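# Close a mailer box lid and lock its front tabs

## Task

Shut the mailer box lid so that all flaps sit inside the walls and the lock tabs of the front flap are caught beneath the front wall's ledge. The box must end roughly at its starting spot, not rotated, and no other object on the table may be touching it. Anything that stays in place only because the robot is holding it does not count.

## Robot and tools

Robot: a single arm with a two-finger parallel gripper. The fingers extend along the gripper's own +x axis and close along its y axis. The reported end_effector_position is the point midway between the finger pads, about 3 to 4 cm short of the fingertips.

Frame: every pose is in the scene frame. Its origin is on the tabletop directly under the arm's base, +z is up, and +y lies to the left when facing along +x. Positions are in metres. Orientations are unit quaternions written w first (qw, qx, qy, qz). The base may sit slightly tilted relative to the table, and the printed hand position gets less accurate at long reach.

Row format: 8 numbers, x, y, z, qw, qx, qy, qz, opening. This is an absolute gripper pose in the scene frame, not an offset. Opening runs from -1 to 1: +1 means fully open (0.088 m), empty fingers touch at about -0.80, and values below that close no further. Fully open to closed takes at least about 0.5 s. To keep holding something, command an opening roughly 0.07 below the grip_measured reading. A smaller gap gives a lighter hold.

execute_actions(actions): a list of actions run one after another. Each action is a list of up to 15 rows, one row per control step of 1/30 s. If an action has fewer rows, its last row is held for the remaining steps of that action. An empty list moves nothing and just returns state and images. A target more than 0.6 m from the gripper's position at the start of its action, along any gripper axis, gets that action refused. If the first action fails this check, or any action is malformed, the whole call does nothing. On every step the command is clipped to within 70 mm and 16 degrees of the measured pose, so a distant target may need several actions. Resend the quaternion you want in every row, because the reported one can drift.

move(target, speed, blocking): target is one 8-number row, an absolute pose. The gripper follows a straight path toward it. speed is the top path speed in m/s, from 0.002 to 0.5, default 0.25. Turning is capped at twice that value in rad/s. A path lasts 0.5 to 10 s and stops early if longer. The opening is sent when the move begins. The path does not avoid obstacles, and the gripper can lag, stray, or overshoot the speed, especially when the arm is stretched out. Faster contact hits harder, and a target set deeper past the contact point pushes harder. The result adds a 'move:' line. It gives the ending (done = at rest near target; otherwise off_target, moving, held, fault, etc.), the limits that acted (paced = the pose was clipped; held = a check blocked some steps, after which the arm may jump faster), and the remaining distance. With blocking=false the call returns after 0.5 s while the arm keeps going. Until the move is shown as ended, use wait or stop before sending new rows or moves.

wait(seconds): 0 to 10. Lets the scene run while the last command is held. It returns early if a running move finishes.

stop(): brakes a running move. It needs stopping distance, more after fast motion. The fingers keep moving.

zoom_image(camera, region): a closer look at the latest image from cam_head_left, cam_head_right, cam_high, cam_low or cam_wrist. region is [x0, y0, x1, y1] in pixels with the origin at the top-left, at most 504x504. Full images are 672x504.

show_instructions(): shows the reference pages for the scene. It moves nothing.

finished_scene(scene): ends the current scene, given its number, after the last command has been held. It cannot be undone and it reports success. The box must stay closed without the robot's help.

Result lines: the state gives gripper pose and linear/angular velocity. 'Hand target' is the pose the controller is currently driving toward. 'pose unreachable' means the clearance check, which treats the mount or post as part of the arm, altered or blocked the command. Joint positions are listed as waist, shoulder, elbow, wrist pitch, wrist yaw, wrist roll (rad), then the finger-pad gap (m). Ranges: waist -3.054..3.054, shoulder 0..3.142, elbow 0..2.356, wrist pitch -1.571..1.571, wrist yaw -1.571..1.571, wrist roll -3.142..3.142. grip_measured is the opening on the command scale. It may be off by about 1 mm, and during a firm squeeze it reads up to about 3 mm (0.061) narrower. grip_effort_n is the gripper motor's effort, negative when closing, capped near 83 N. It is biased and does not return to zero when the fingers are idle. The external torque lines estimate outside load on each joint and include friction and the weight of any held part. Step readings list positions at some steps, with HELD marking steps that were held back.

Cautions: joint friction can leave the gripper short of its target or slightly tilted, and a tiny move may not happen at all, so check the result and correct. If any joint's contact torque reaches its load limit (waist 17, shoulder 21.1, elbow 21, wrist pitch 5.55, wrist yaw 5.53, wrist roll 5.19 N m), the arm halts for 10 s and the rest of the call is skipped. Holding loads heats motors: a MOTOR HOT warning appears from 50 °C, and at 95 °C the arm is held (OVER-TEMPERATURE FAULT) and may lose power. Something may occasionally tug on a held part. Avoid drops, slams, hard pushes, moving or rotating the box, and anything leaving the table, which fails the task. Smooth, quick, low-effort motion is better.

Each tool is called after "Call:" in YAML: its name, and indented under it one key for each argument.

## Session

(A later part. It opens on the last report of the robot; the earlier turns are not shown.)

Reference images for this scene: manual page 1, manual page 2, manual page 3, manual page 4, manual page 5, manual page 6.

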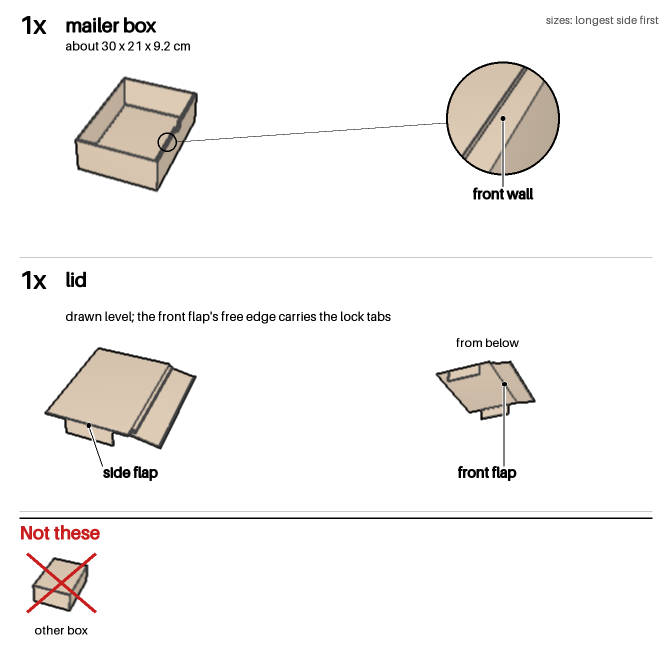

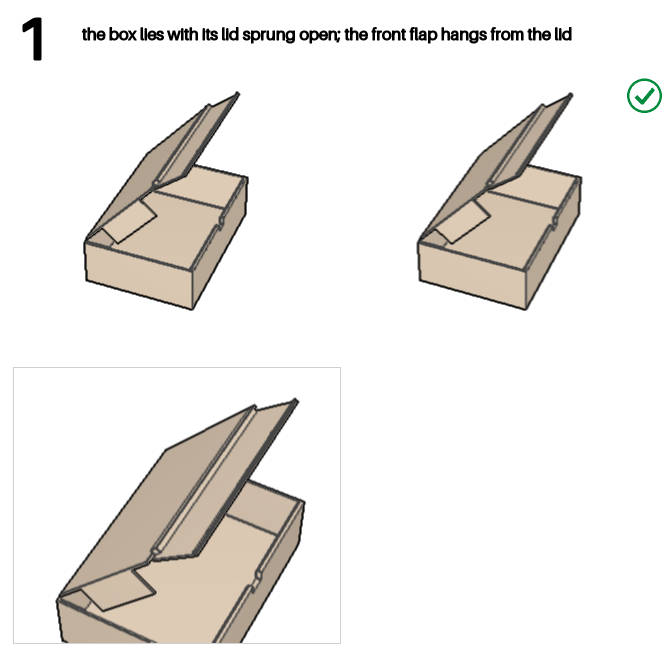

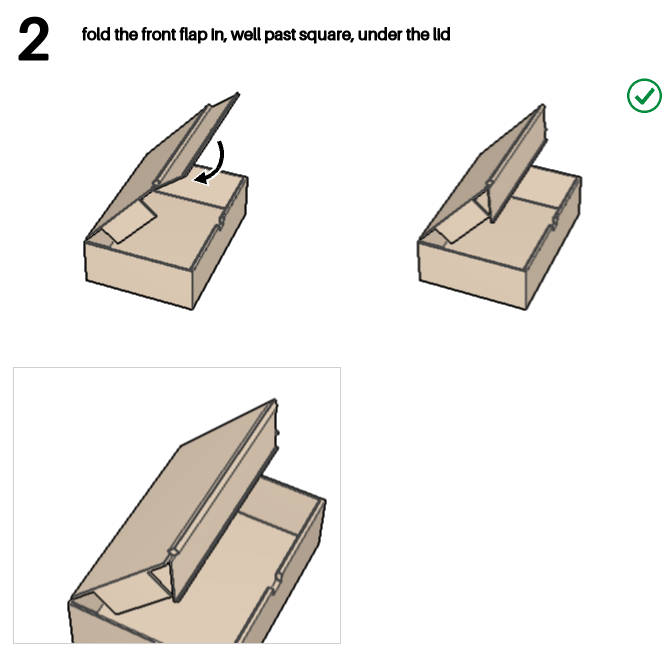

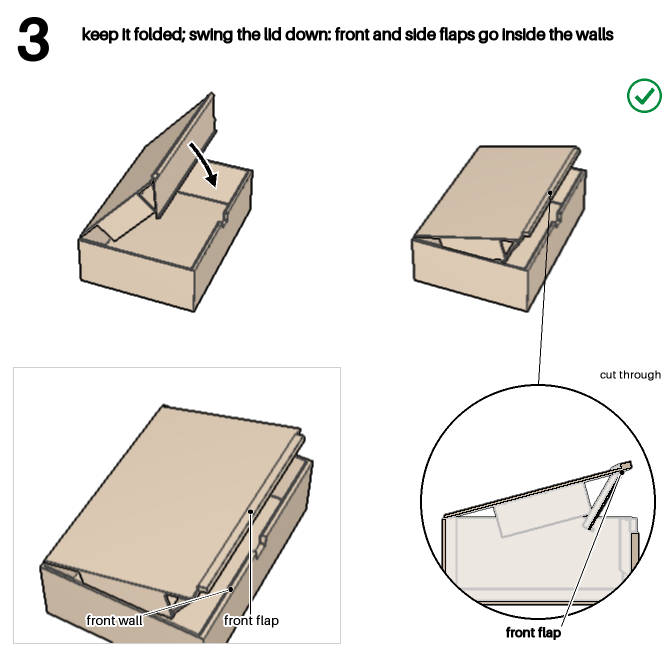

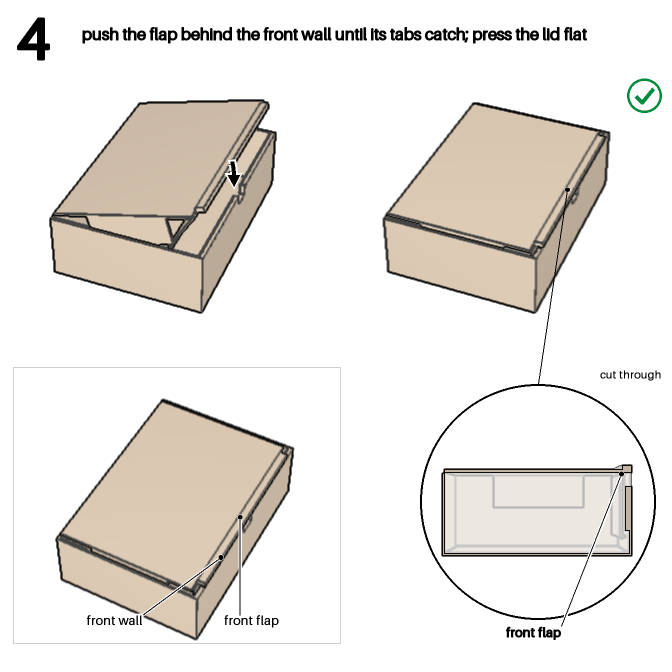

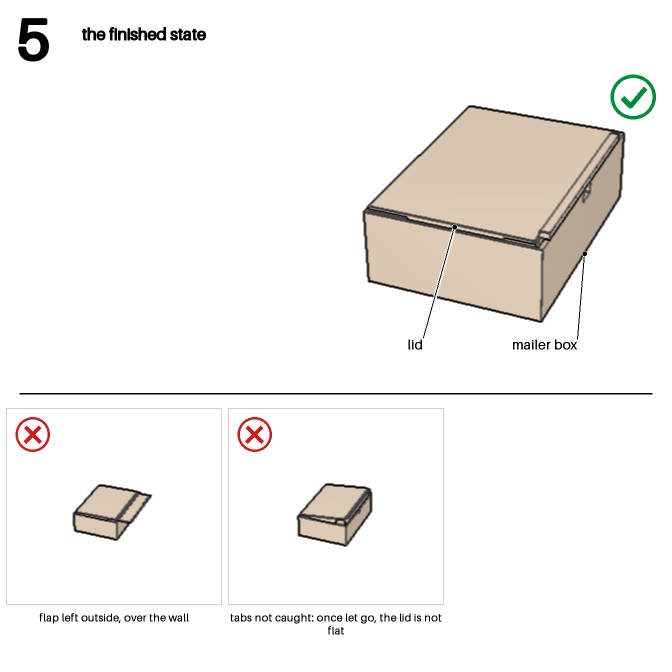

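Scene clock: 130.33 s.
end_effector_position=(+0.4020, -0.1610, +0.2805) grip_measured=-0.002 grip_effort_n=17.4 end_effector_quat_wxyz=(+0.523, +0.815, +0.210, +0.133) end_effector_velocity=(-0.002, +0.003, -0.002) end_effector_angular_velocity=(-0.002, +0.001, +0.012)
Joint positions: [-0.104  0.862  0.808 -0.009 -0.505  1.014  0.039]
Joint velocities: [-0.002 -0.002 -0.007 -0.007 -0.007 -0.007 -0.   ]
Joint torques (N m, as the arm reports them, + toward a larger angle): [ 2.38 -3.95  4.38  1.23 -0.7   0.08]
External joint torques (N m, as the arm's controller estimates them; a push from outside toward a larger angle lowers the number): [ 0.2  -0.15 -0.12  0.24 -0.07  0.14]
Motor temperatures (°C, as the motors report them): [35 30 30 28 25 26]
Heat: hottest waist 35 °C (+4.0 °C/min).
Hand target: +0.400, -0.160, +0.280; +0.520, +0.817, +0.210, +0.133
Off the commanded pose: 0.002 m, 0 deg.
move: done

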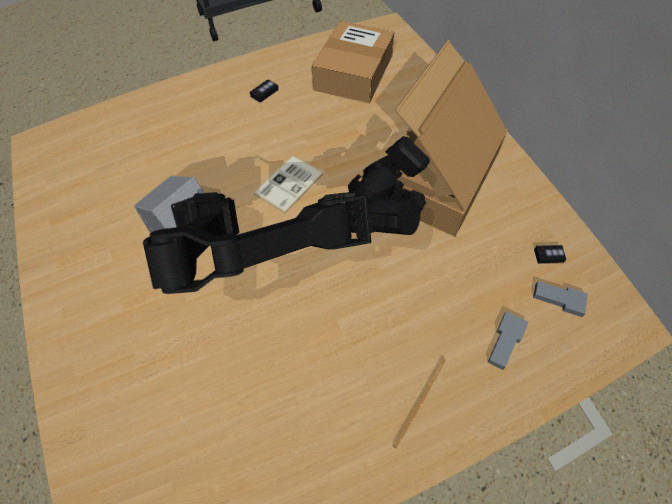

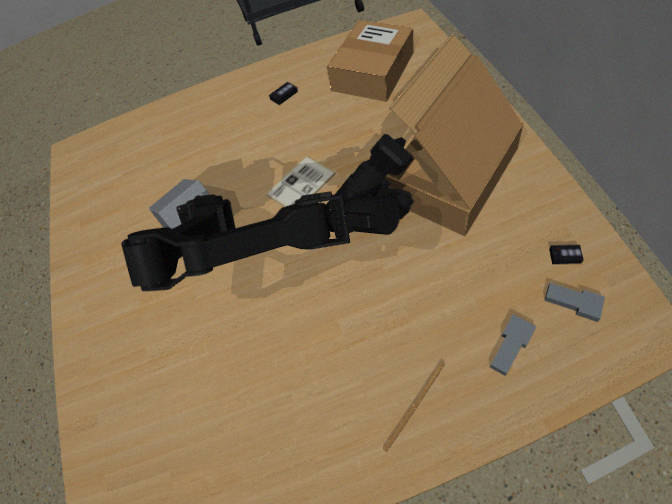

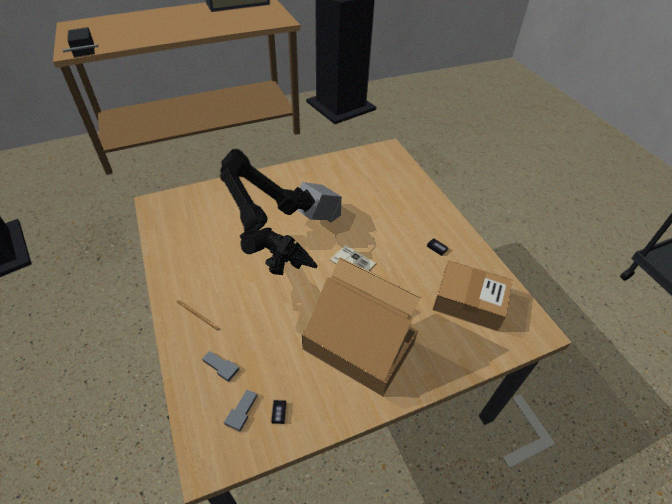

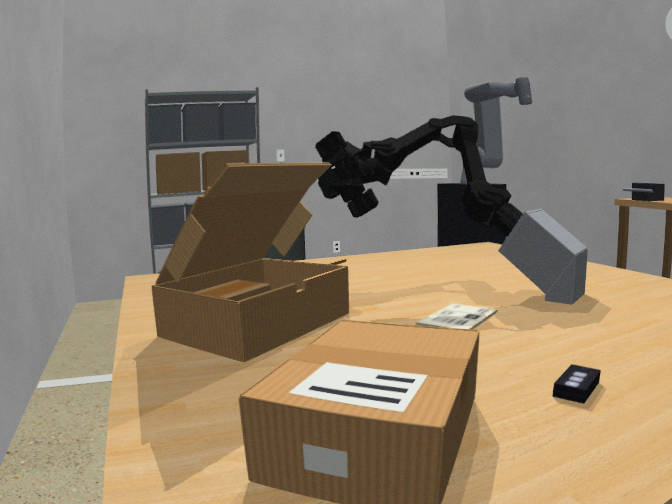

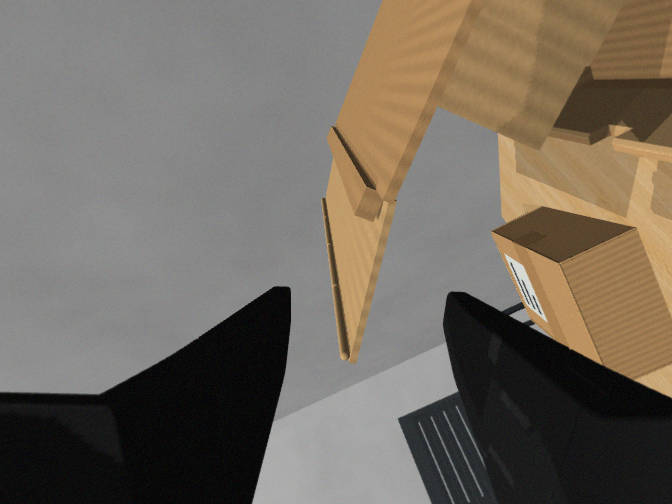

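Call:
move:
  target: [0.42,-0.122,0.28,0.424,0.87,0.225,0.11,-0.2]

Call:
move:
  target: [0.48,-0.088,0.28,0.424,0.87,0.225,0.11,-0.2]
  speed: 0.06

Scene clock: 140.47 s.
end_effector_position=(+0.4201, -0.1269, +0.2841) grip_measured=-0.197 grip_effort_n=-10.9 end_effector_quat_wxyz=(+0.428, +0.869, +0.219, +0.114) end_effector_velocity=(-0.001, +0.007, -0.003) end_effector_angular_velocity=(+0.007, +0.017, +0.017)
Joint positions: [ 0.044  0.95   0.761  0.143 -0.366  1.25   0.029]
Joint velocities: [ 0.007  0.007 -0.007 -0.007  0.007  0.007 -0.   ]
Joint torques (N m, as the arm reports them, + toward a larger angle): [ 3.17 -2.04  3.91  1.23 -0.47  0.1 ]
External joint torques (N m, as the arm's controller estimates them; a push from outside toward a larger angle lowers the number): [ 0.4   1.33 -0.38  0.21  0.14  0.15]
Motor temperatures (°C, as the motors report them): [34 30 30 28 25 26]
Heat: hottest waist 34 °C (+2.0 °C/min).
Hand target: +0.420, -0.122, +0.280; +0.424, +0.870, +0.225, +0.110
Off the commanded pose: 0.006 m, 1 deg.
move: done

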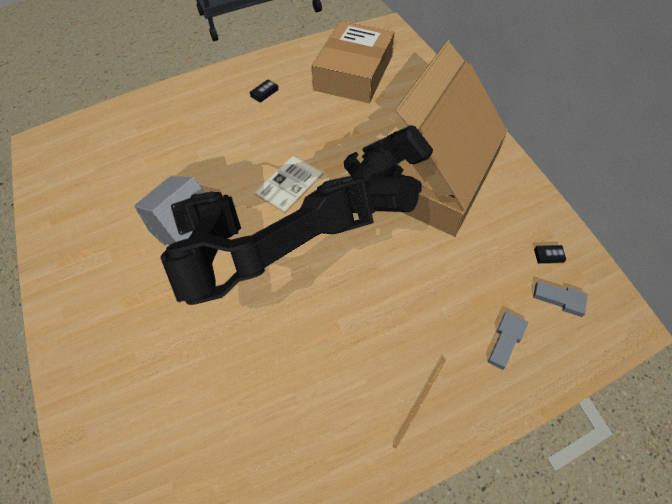

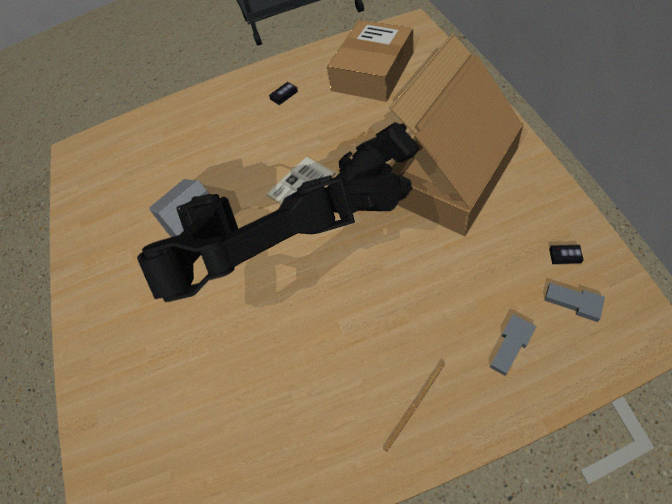

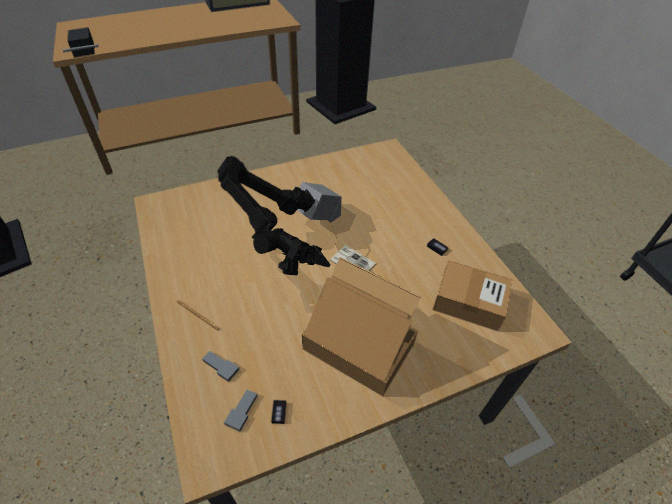

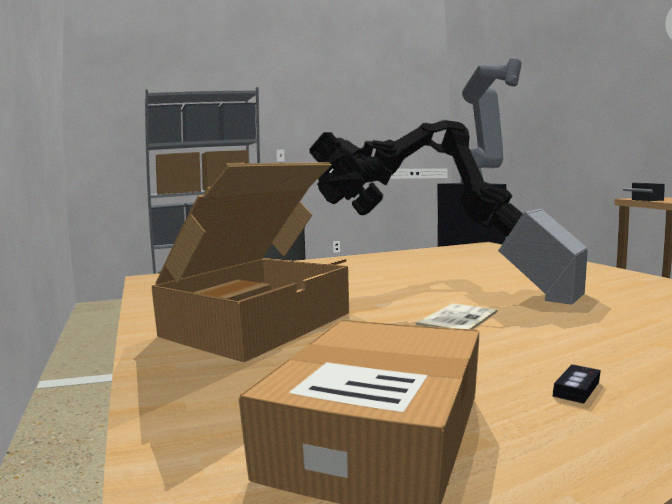

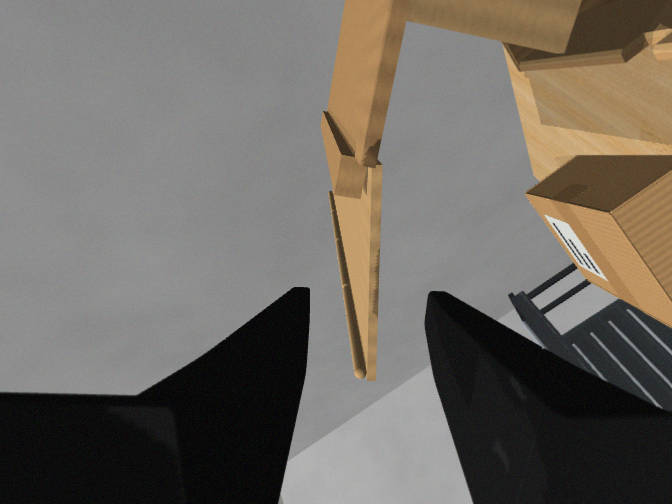

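Scene clock: 142.07 s.
end_effector_position=(+0.4775, -0.0886, +0.2805) grip_measured=-0.198 grip_effort_n=-10.9 end_effector_quat_wxyz=(+0.425, +0.869, +0.225, +0.112) end_effector_velocity=(+0.003, -0.002, -0.001) end_effector_angular_velocity=(+0.003, +0.006, -0.011)
Joint positions: [ 0.141  1.235  0.877  0.3   -0.269  1.258  0.029]
Joint velocities: [-0.002  0.007  0.007  0.007  0.007  0.007 -0.   ]
Joint torques (N m, as the arm reports them, + toward a larger angle): [ 4.65 -2.61  5.69  1.24 -0.46  0.08]
External joint torques (N m, as the arm's controller estimates them; a push from outside toward a larger angle lowers the number): [0.29 1.47 1.47 0.17 0.14 0.13]
Motor temperatures (°C, as the motors report them): [34 30 30 28 25 26]
Heat: hottest waist 34 °C (+2.0 °C/min).
Hand target: +0.480, -0.088, +0.280; +0.424, +0.870, +0.225, +0.110
Off the commanded pose: 0.003 m, 0 deg.
move: done

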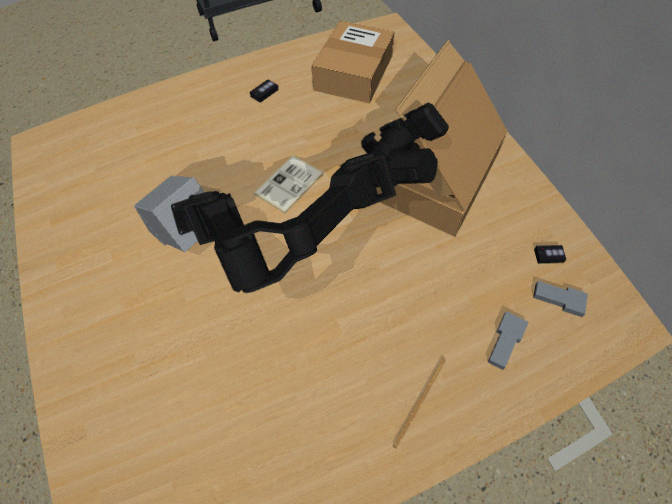

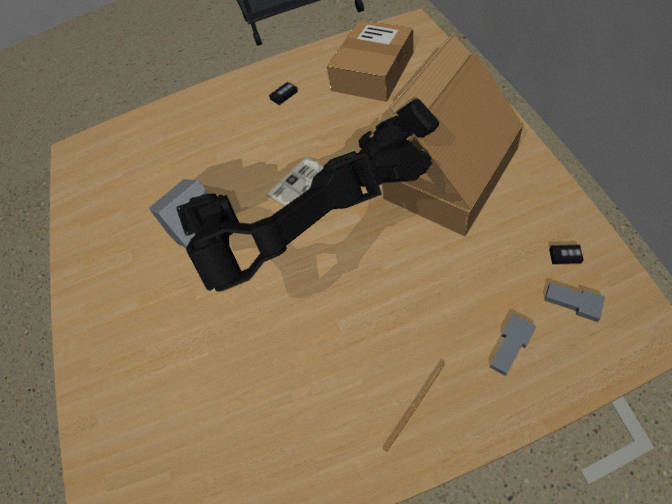

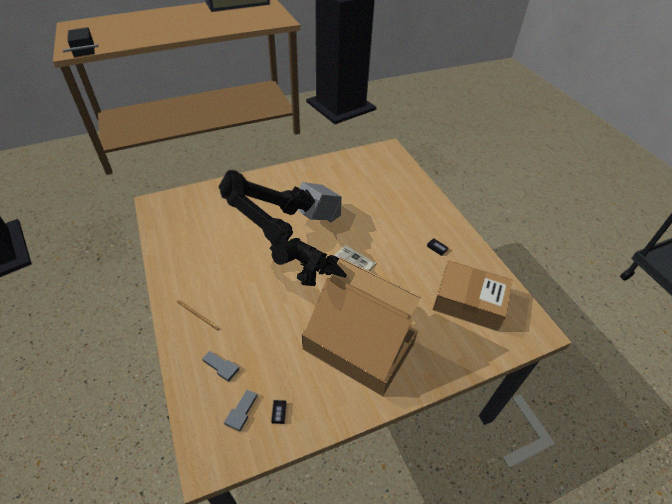

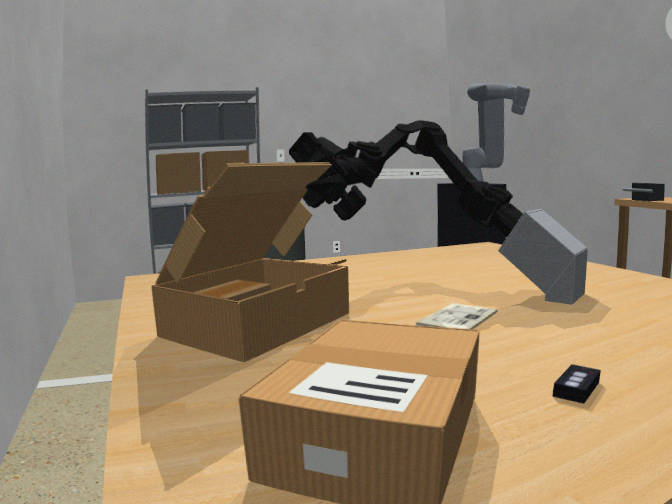

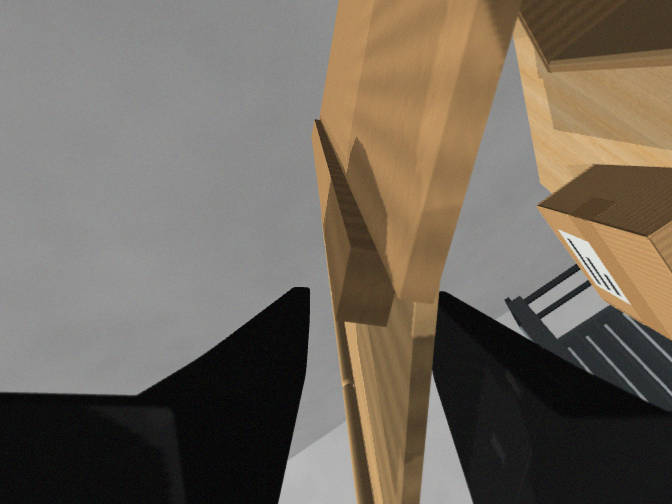

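Call:
move:
  target: [0.475,-0.078,0.278,0.424,0.87,0.225,0.11,-0.4]
  speed: 0.03

Call:
move:
  target: [0.475,-0.078,0.278,0.424,0.87,0.225,0.11,-0.82]

Call:
move:
  target: [0.472,-0.074,0.263,0.622,0.742,0.192,0.161,-0.82]
  speed: 0.15

Call:
move:
  target: [0.473,-0.076,0.246,0.793,0.556,0.144,0.205,-0.82]
  speed: 0.15

Scene clock: 152.07 s.
end_effector_position=(+0.4759, -0.0833, +0.2824) grip_measured=-0.397 grip_effort_n=-10.9 end_effector_quat_wxyz=(+0.427, +0.870, +0.219, +0.114) end_effector_velocity=(-0.002, +0.001, -0.003) end_effector_angular_velocity=(+0.003, +0.012, -0.004)
Joint positions: [ 0.16   1.237  0.853  0.34  -0.251  1.259  0.02 ]
Joint velocities: [-0.002 -0.002 -0.012  0.007  0.007  0.007 -0.001]
Joint torques (N m, as the arm reports them, + toward a larger angle): [ 4.71 -2.49  3.83  1.22 -0.45  0.13]
External joint torques (N m, as the arm's controller estimates them; a push from outside toward a larger angle lowers the number): [ 0.34  1.41 -0.3   0.16  0.14  0.19]
Motor temperatures (°C, as the motors report them): [33 30 30 29 25 26]
Heat: hottest waist 33 °C (+0.0 °C/min).
Hand target: +0.475, -0.078, +0.278; +0.424, +0.870, +0.225, +0.110
Off the commanded pose: 0.007 m, 1 deg.
move: done

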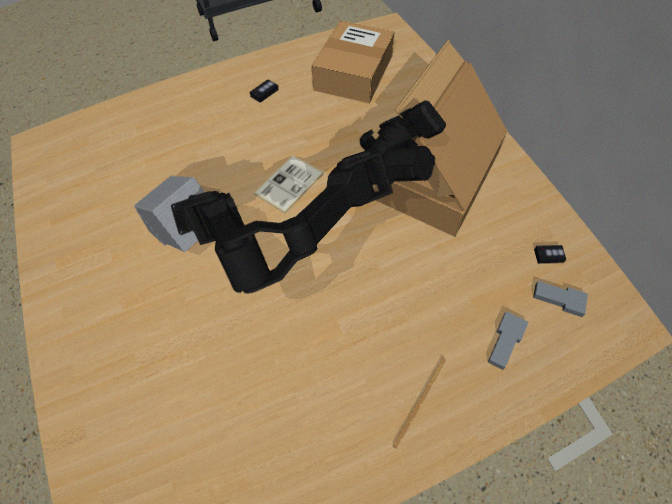

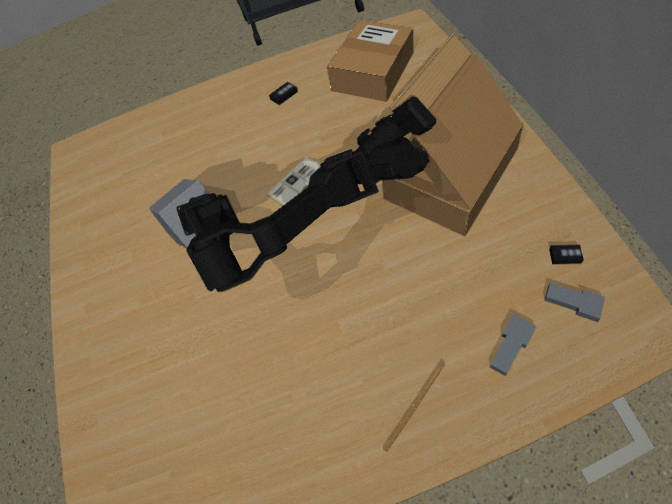

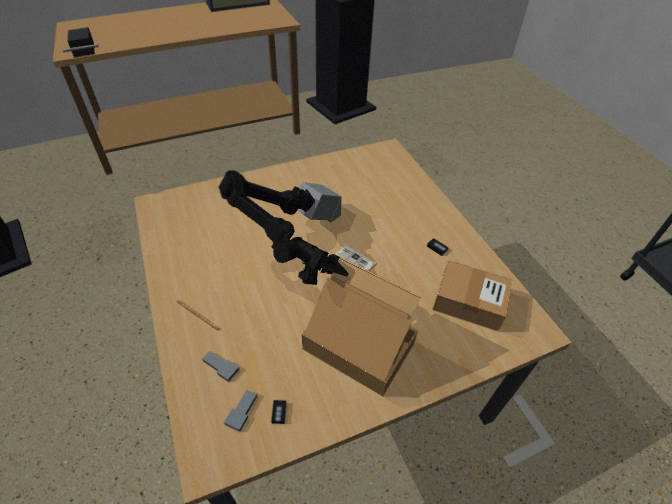

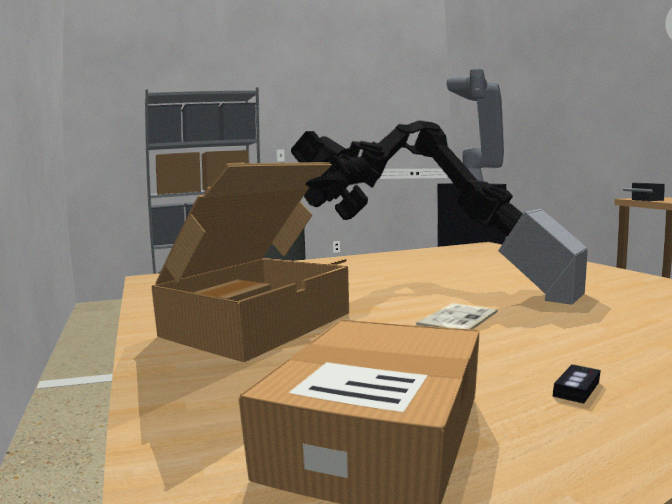

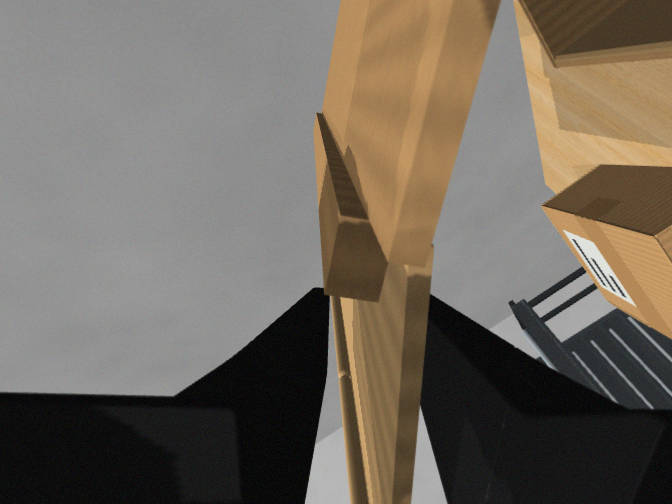

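Scene clock: 152.77 s.
end_effector_position=(+0.4762, -0.0838, +0.2831) grip_measured=-0.782 grip_effort_n=-83.5 end_effector_quat_wxyz=(+0.427, +0.871, +0.217, +0.115) end_effector_velocity=(-0.001, -0.001, -0.004) end_effector_angular_velocity=(+0.001, +0.019, -0.002)
Joint positions: [ 0.161  1.237  0.853  0.344 -0.251  1.26   0.001]
Joint velocities: [-0.007 -0.002 -0.002 -0.007  0.007  0.007  0.   ]
Joint torques (N m, as the arm reports them, + toward a larger angle): [ 4.82 -2.47  3.79  1.1  -0.4   0.07]
External joint torques (N m, as the arm's controller estimates them; a push from outside toward a larger angle lowers the number): [ 0.46  1.4  -0.32  0.05  0.2   0.12]
Motor temperatures (°C, as the motors report them): [33 30 30 29 25 26]
Heat: hottest waist 33 °C (+0.0 °C/min).
Hand target: +0.475, -0.078, +0.278; +0.424, +0.870, +0.225, +0.110
Off the commanded pose: 0.008 m, 1 deg.
move: done

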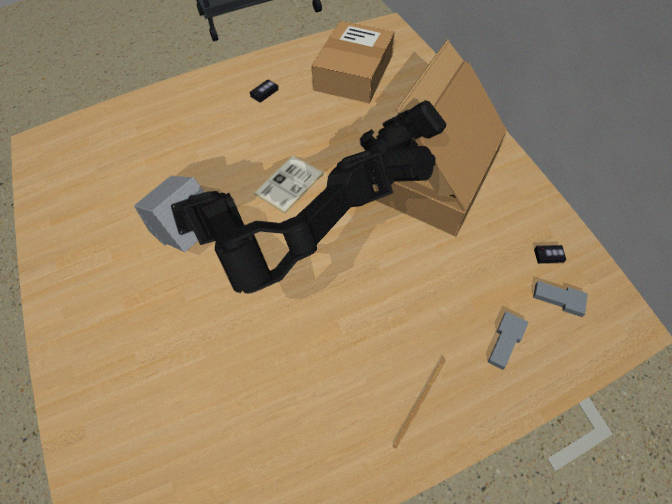

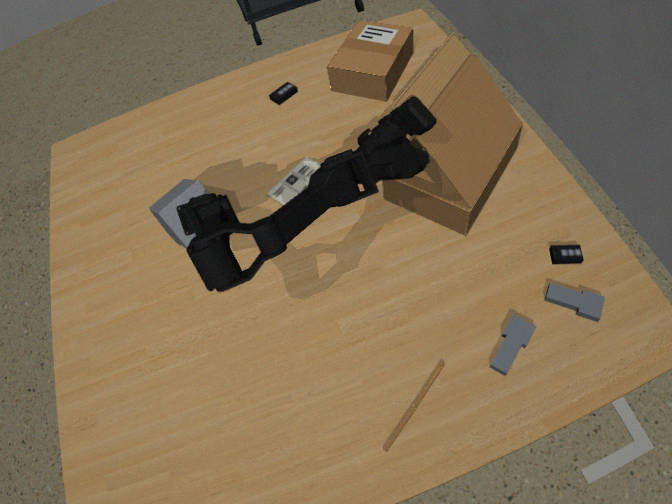

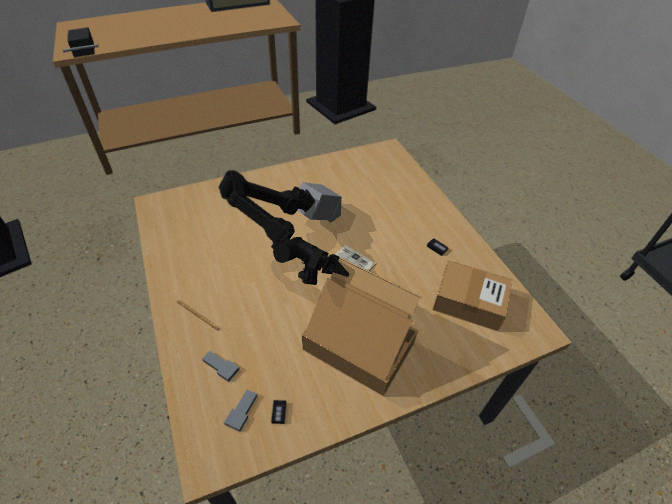

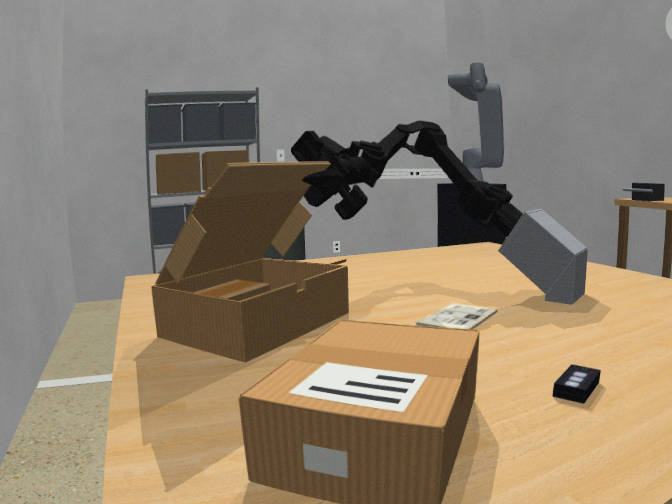

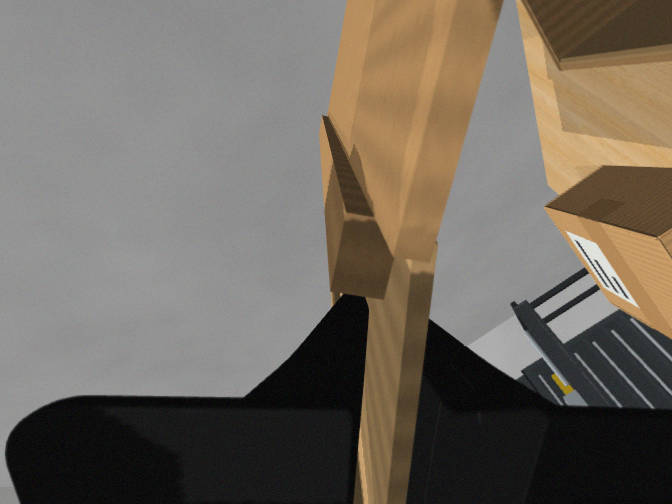

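Scene clock: 154.77 s.
end_effector_position=(+0.4733, -0.0788, +0.2691) grip_measured=-0.782 grip_effort_n=-83.5 end_effector_quat_wxyz=(+0.621, +0.745, +0.184, +0.162) end_effector_velocity=(-0.000, -0.000, +0.003) end_effector_angular_velocity=(-0.028, -0.029, -0.001)
Joint positions: [ 0.129  1.252  0.813  0.398 -0.281  0.78   0.001]
Joint velocities: [ 0.002 -0.002 -0.002  0.007 -0.007 -0.037 -0.   ]
Joint torques (N m, as the arm reports them, + toward a larger angle): [ 4.25 -2.45  3.64  1.11 -0.67 -0.29]
External joint torques (N m, as the arm's controller estimates them; a push from outside toward a larger angle lowers the number): [-0.21  1.61 -0.39  0.05 -0.06 -0.23]
Motor temperatures (°C, as the motors report them): [33 30 30 29 25 26]
Heat: hottest waist 33 °C (-1.0 °C/min).
Hand target: +0.472, -0.074, +0.263; +0.622, +0.742, +0.192, +0.161
Off the commanded pose: 0.008 m, 1 deg.
move: done

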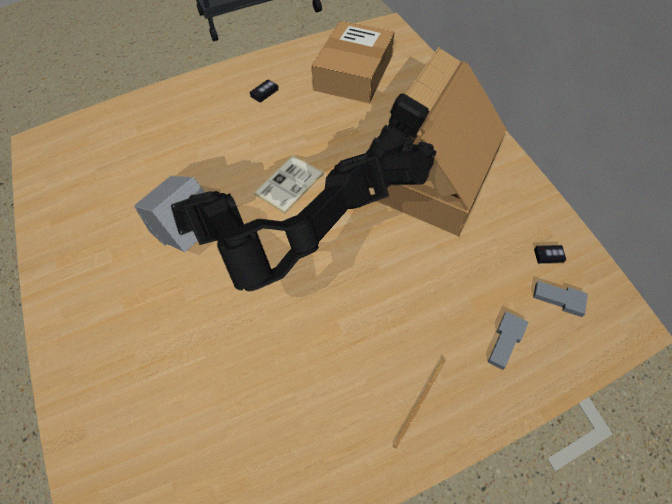

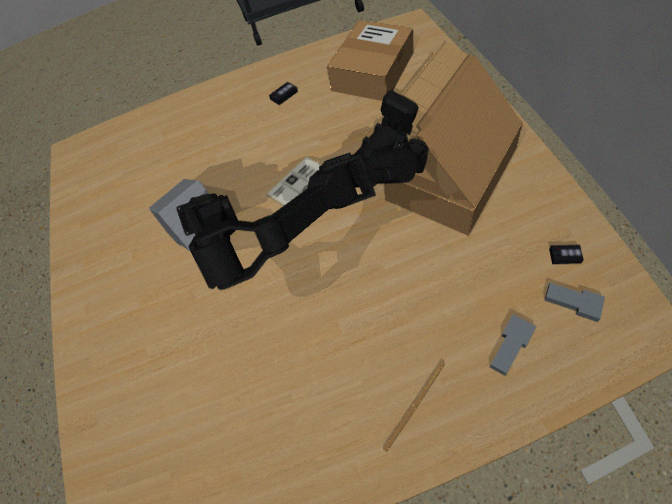

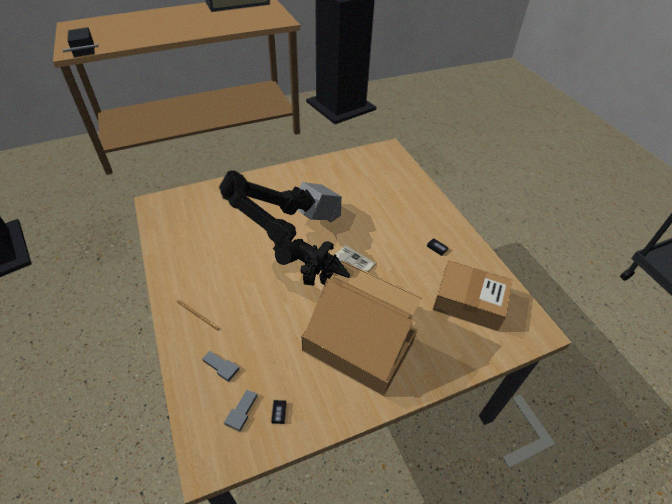

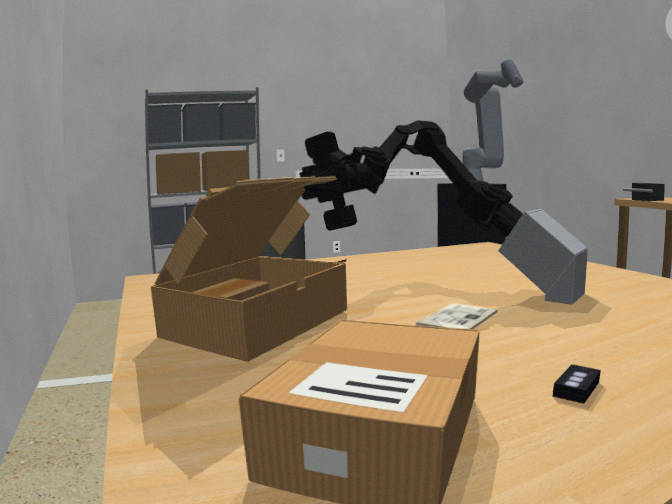

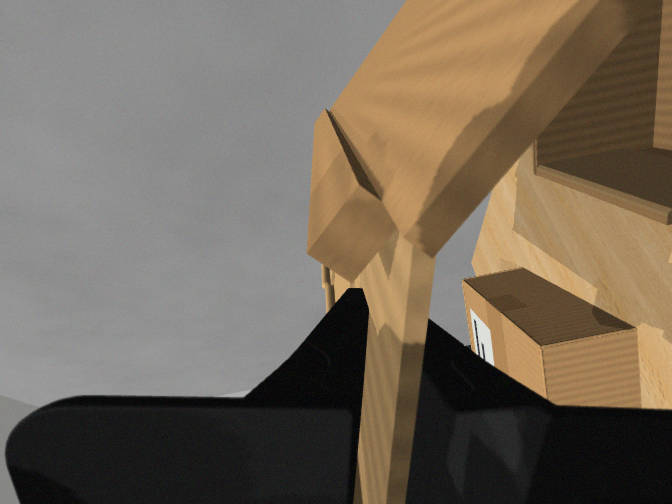

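Scene clock: 156.93 s.
end_effector_position=(+0.4741, -0.0797, +0.2526) grip_measured=-0.782 grip_effort_n=-83.5 end_effector_quat_wxyz=(+0.792, +0.559, +0.136, +0.206) end_effector_velocity=(-0.001, -0.000, -0.002) end_effector_angular_velocity=(-0.032, -0.013, +0.005)
Joint positions: [ 0.074  1.277  0.797  0.436 -0.339  0.254  0.001]
Joint velocities: [-0.007 -0.002 -0.002 -0.007 -0.007 -0.037 -0.   ]
Joint torques (N m, as the arm reports them, + toward a larger angle): [ 4.12 -2.82  3.53  1.19 -0.61 -0.26]
External joint torques (N m, as the arm's controller estimates them; a push from outside toward a larger angle lowers the number): [-0.35  1.51 -0.34  0.15  0.   -0.21]
Motor temperatures (°C, as the motors report them): [33 29 30 29 25 26]
Heat: hottest waist 33 °C (-1.0 °C/min).
Hand target: +0.473, -0.076, +0.246; +0.793, +0.556, +0.144, +0.205
Off the commanded pose: 0.008 m, 1 deg.
move: done

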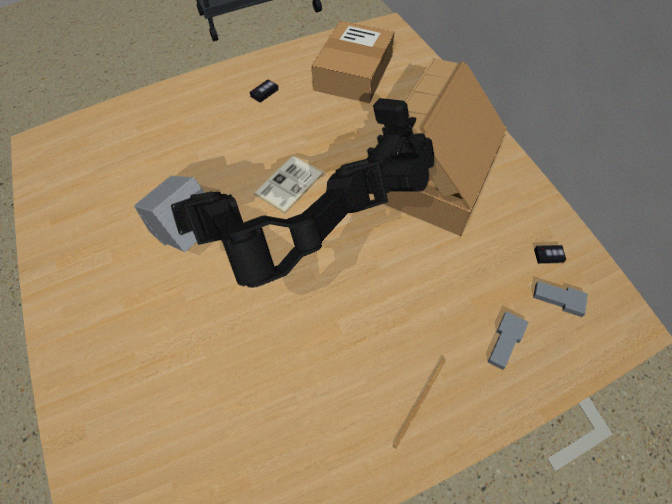

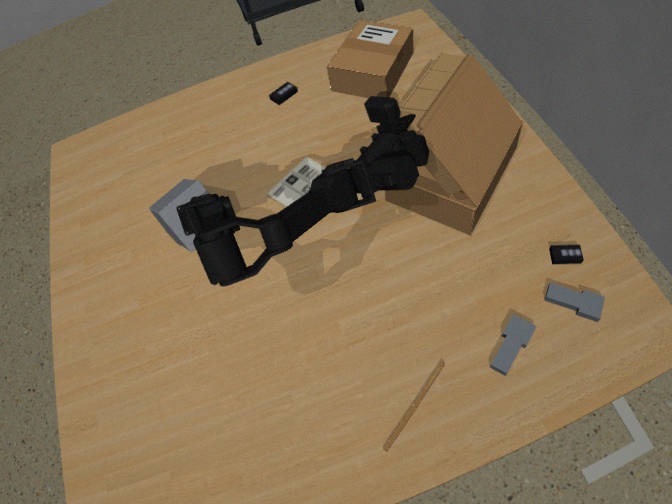

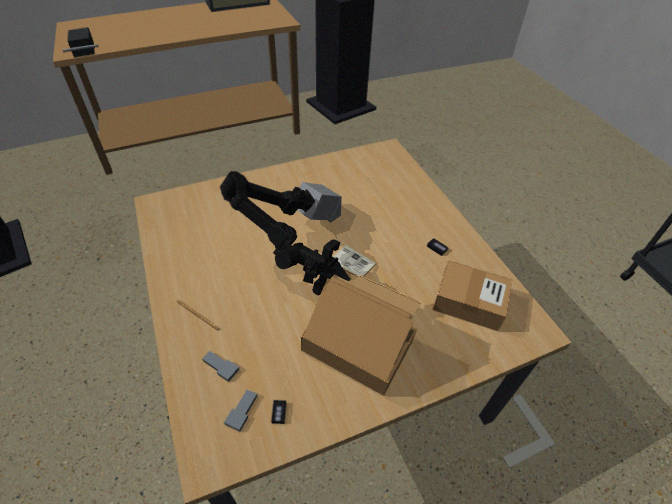

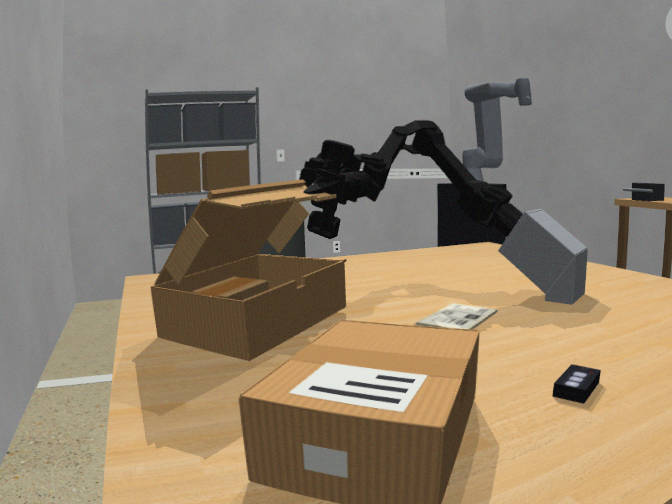

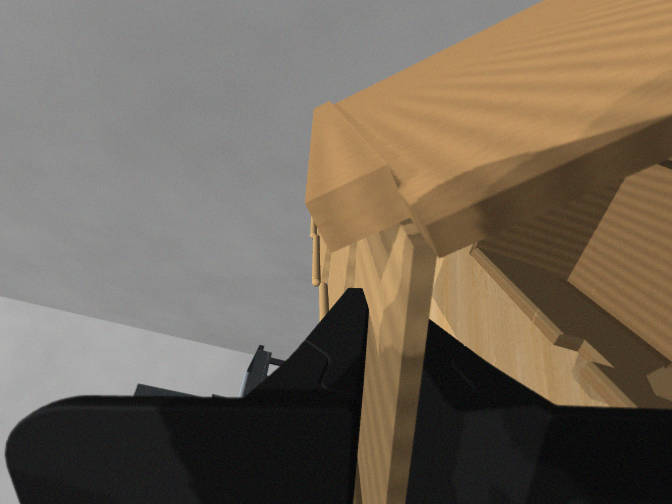

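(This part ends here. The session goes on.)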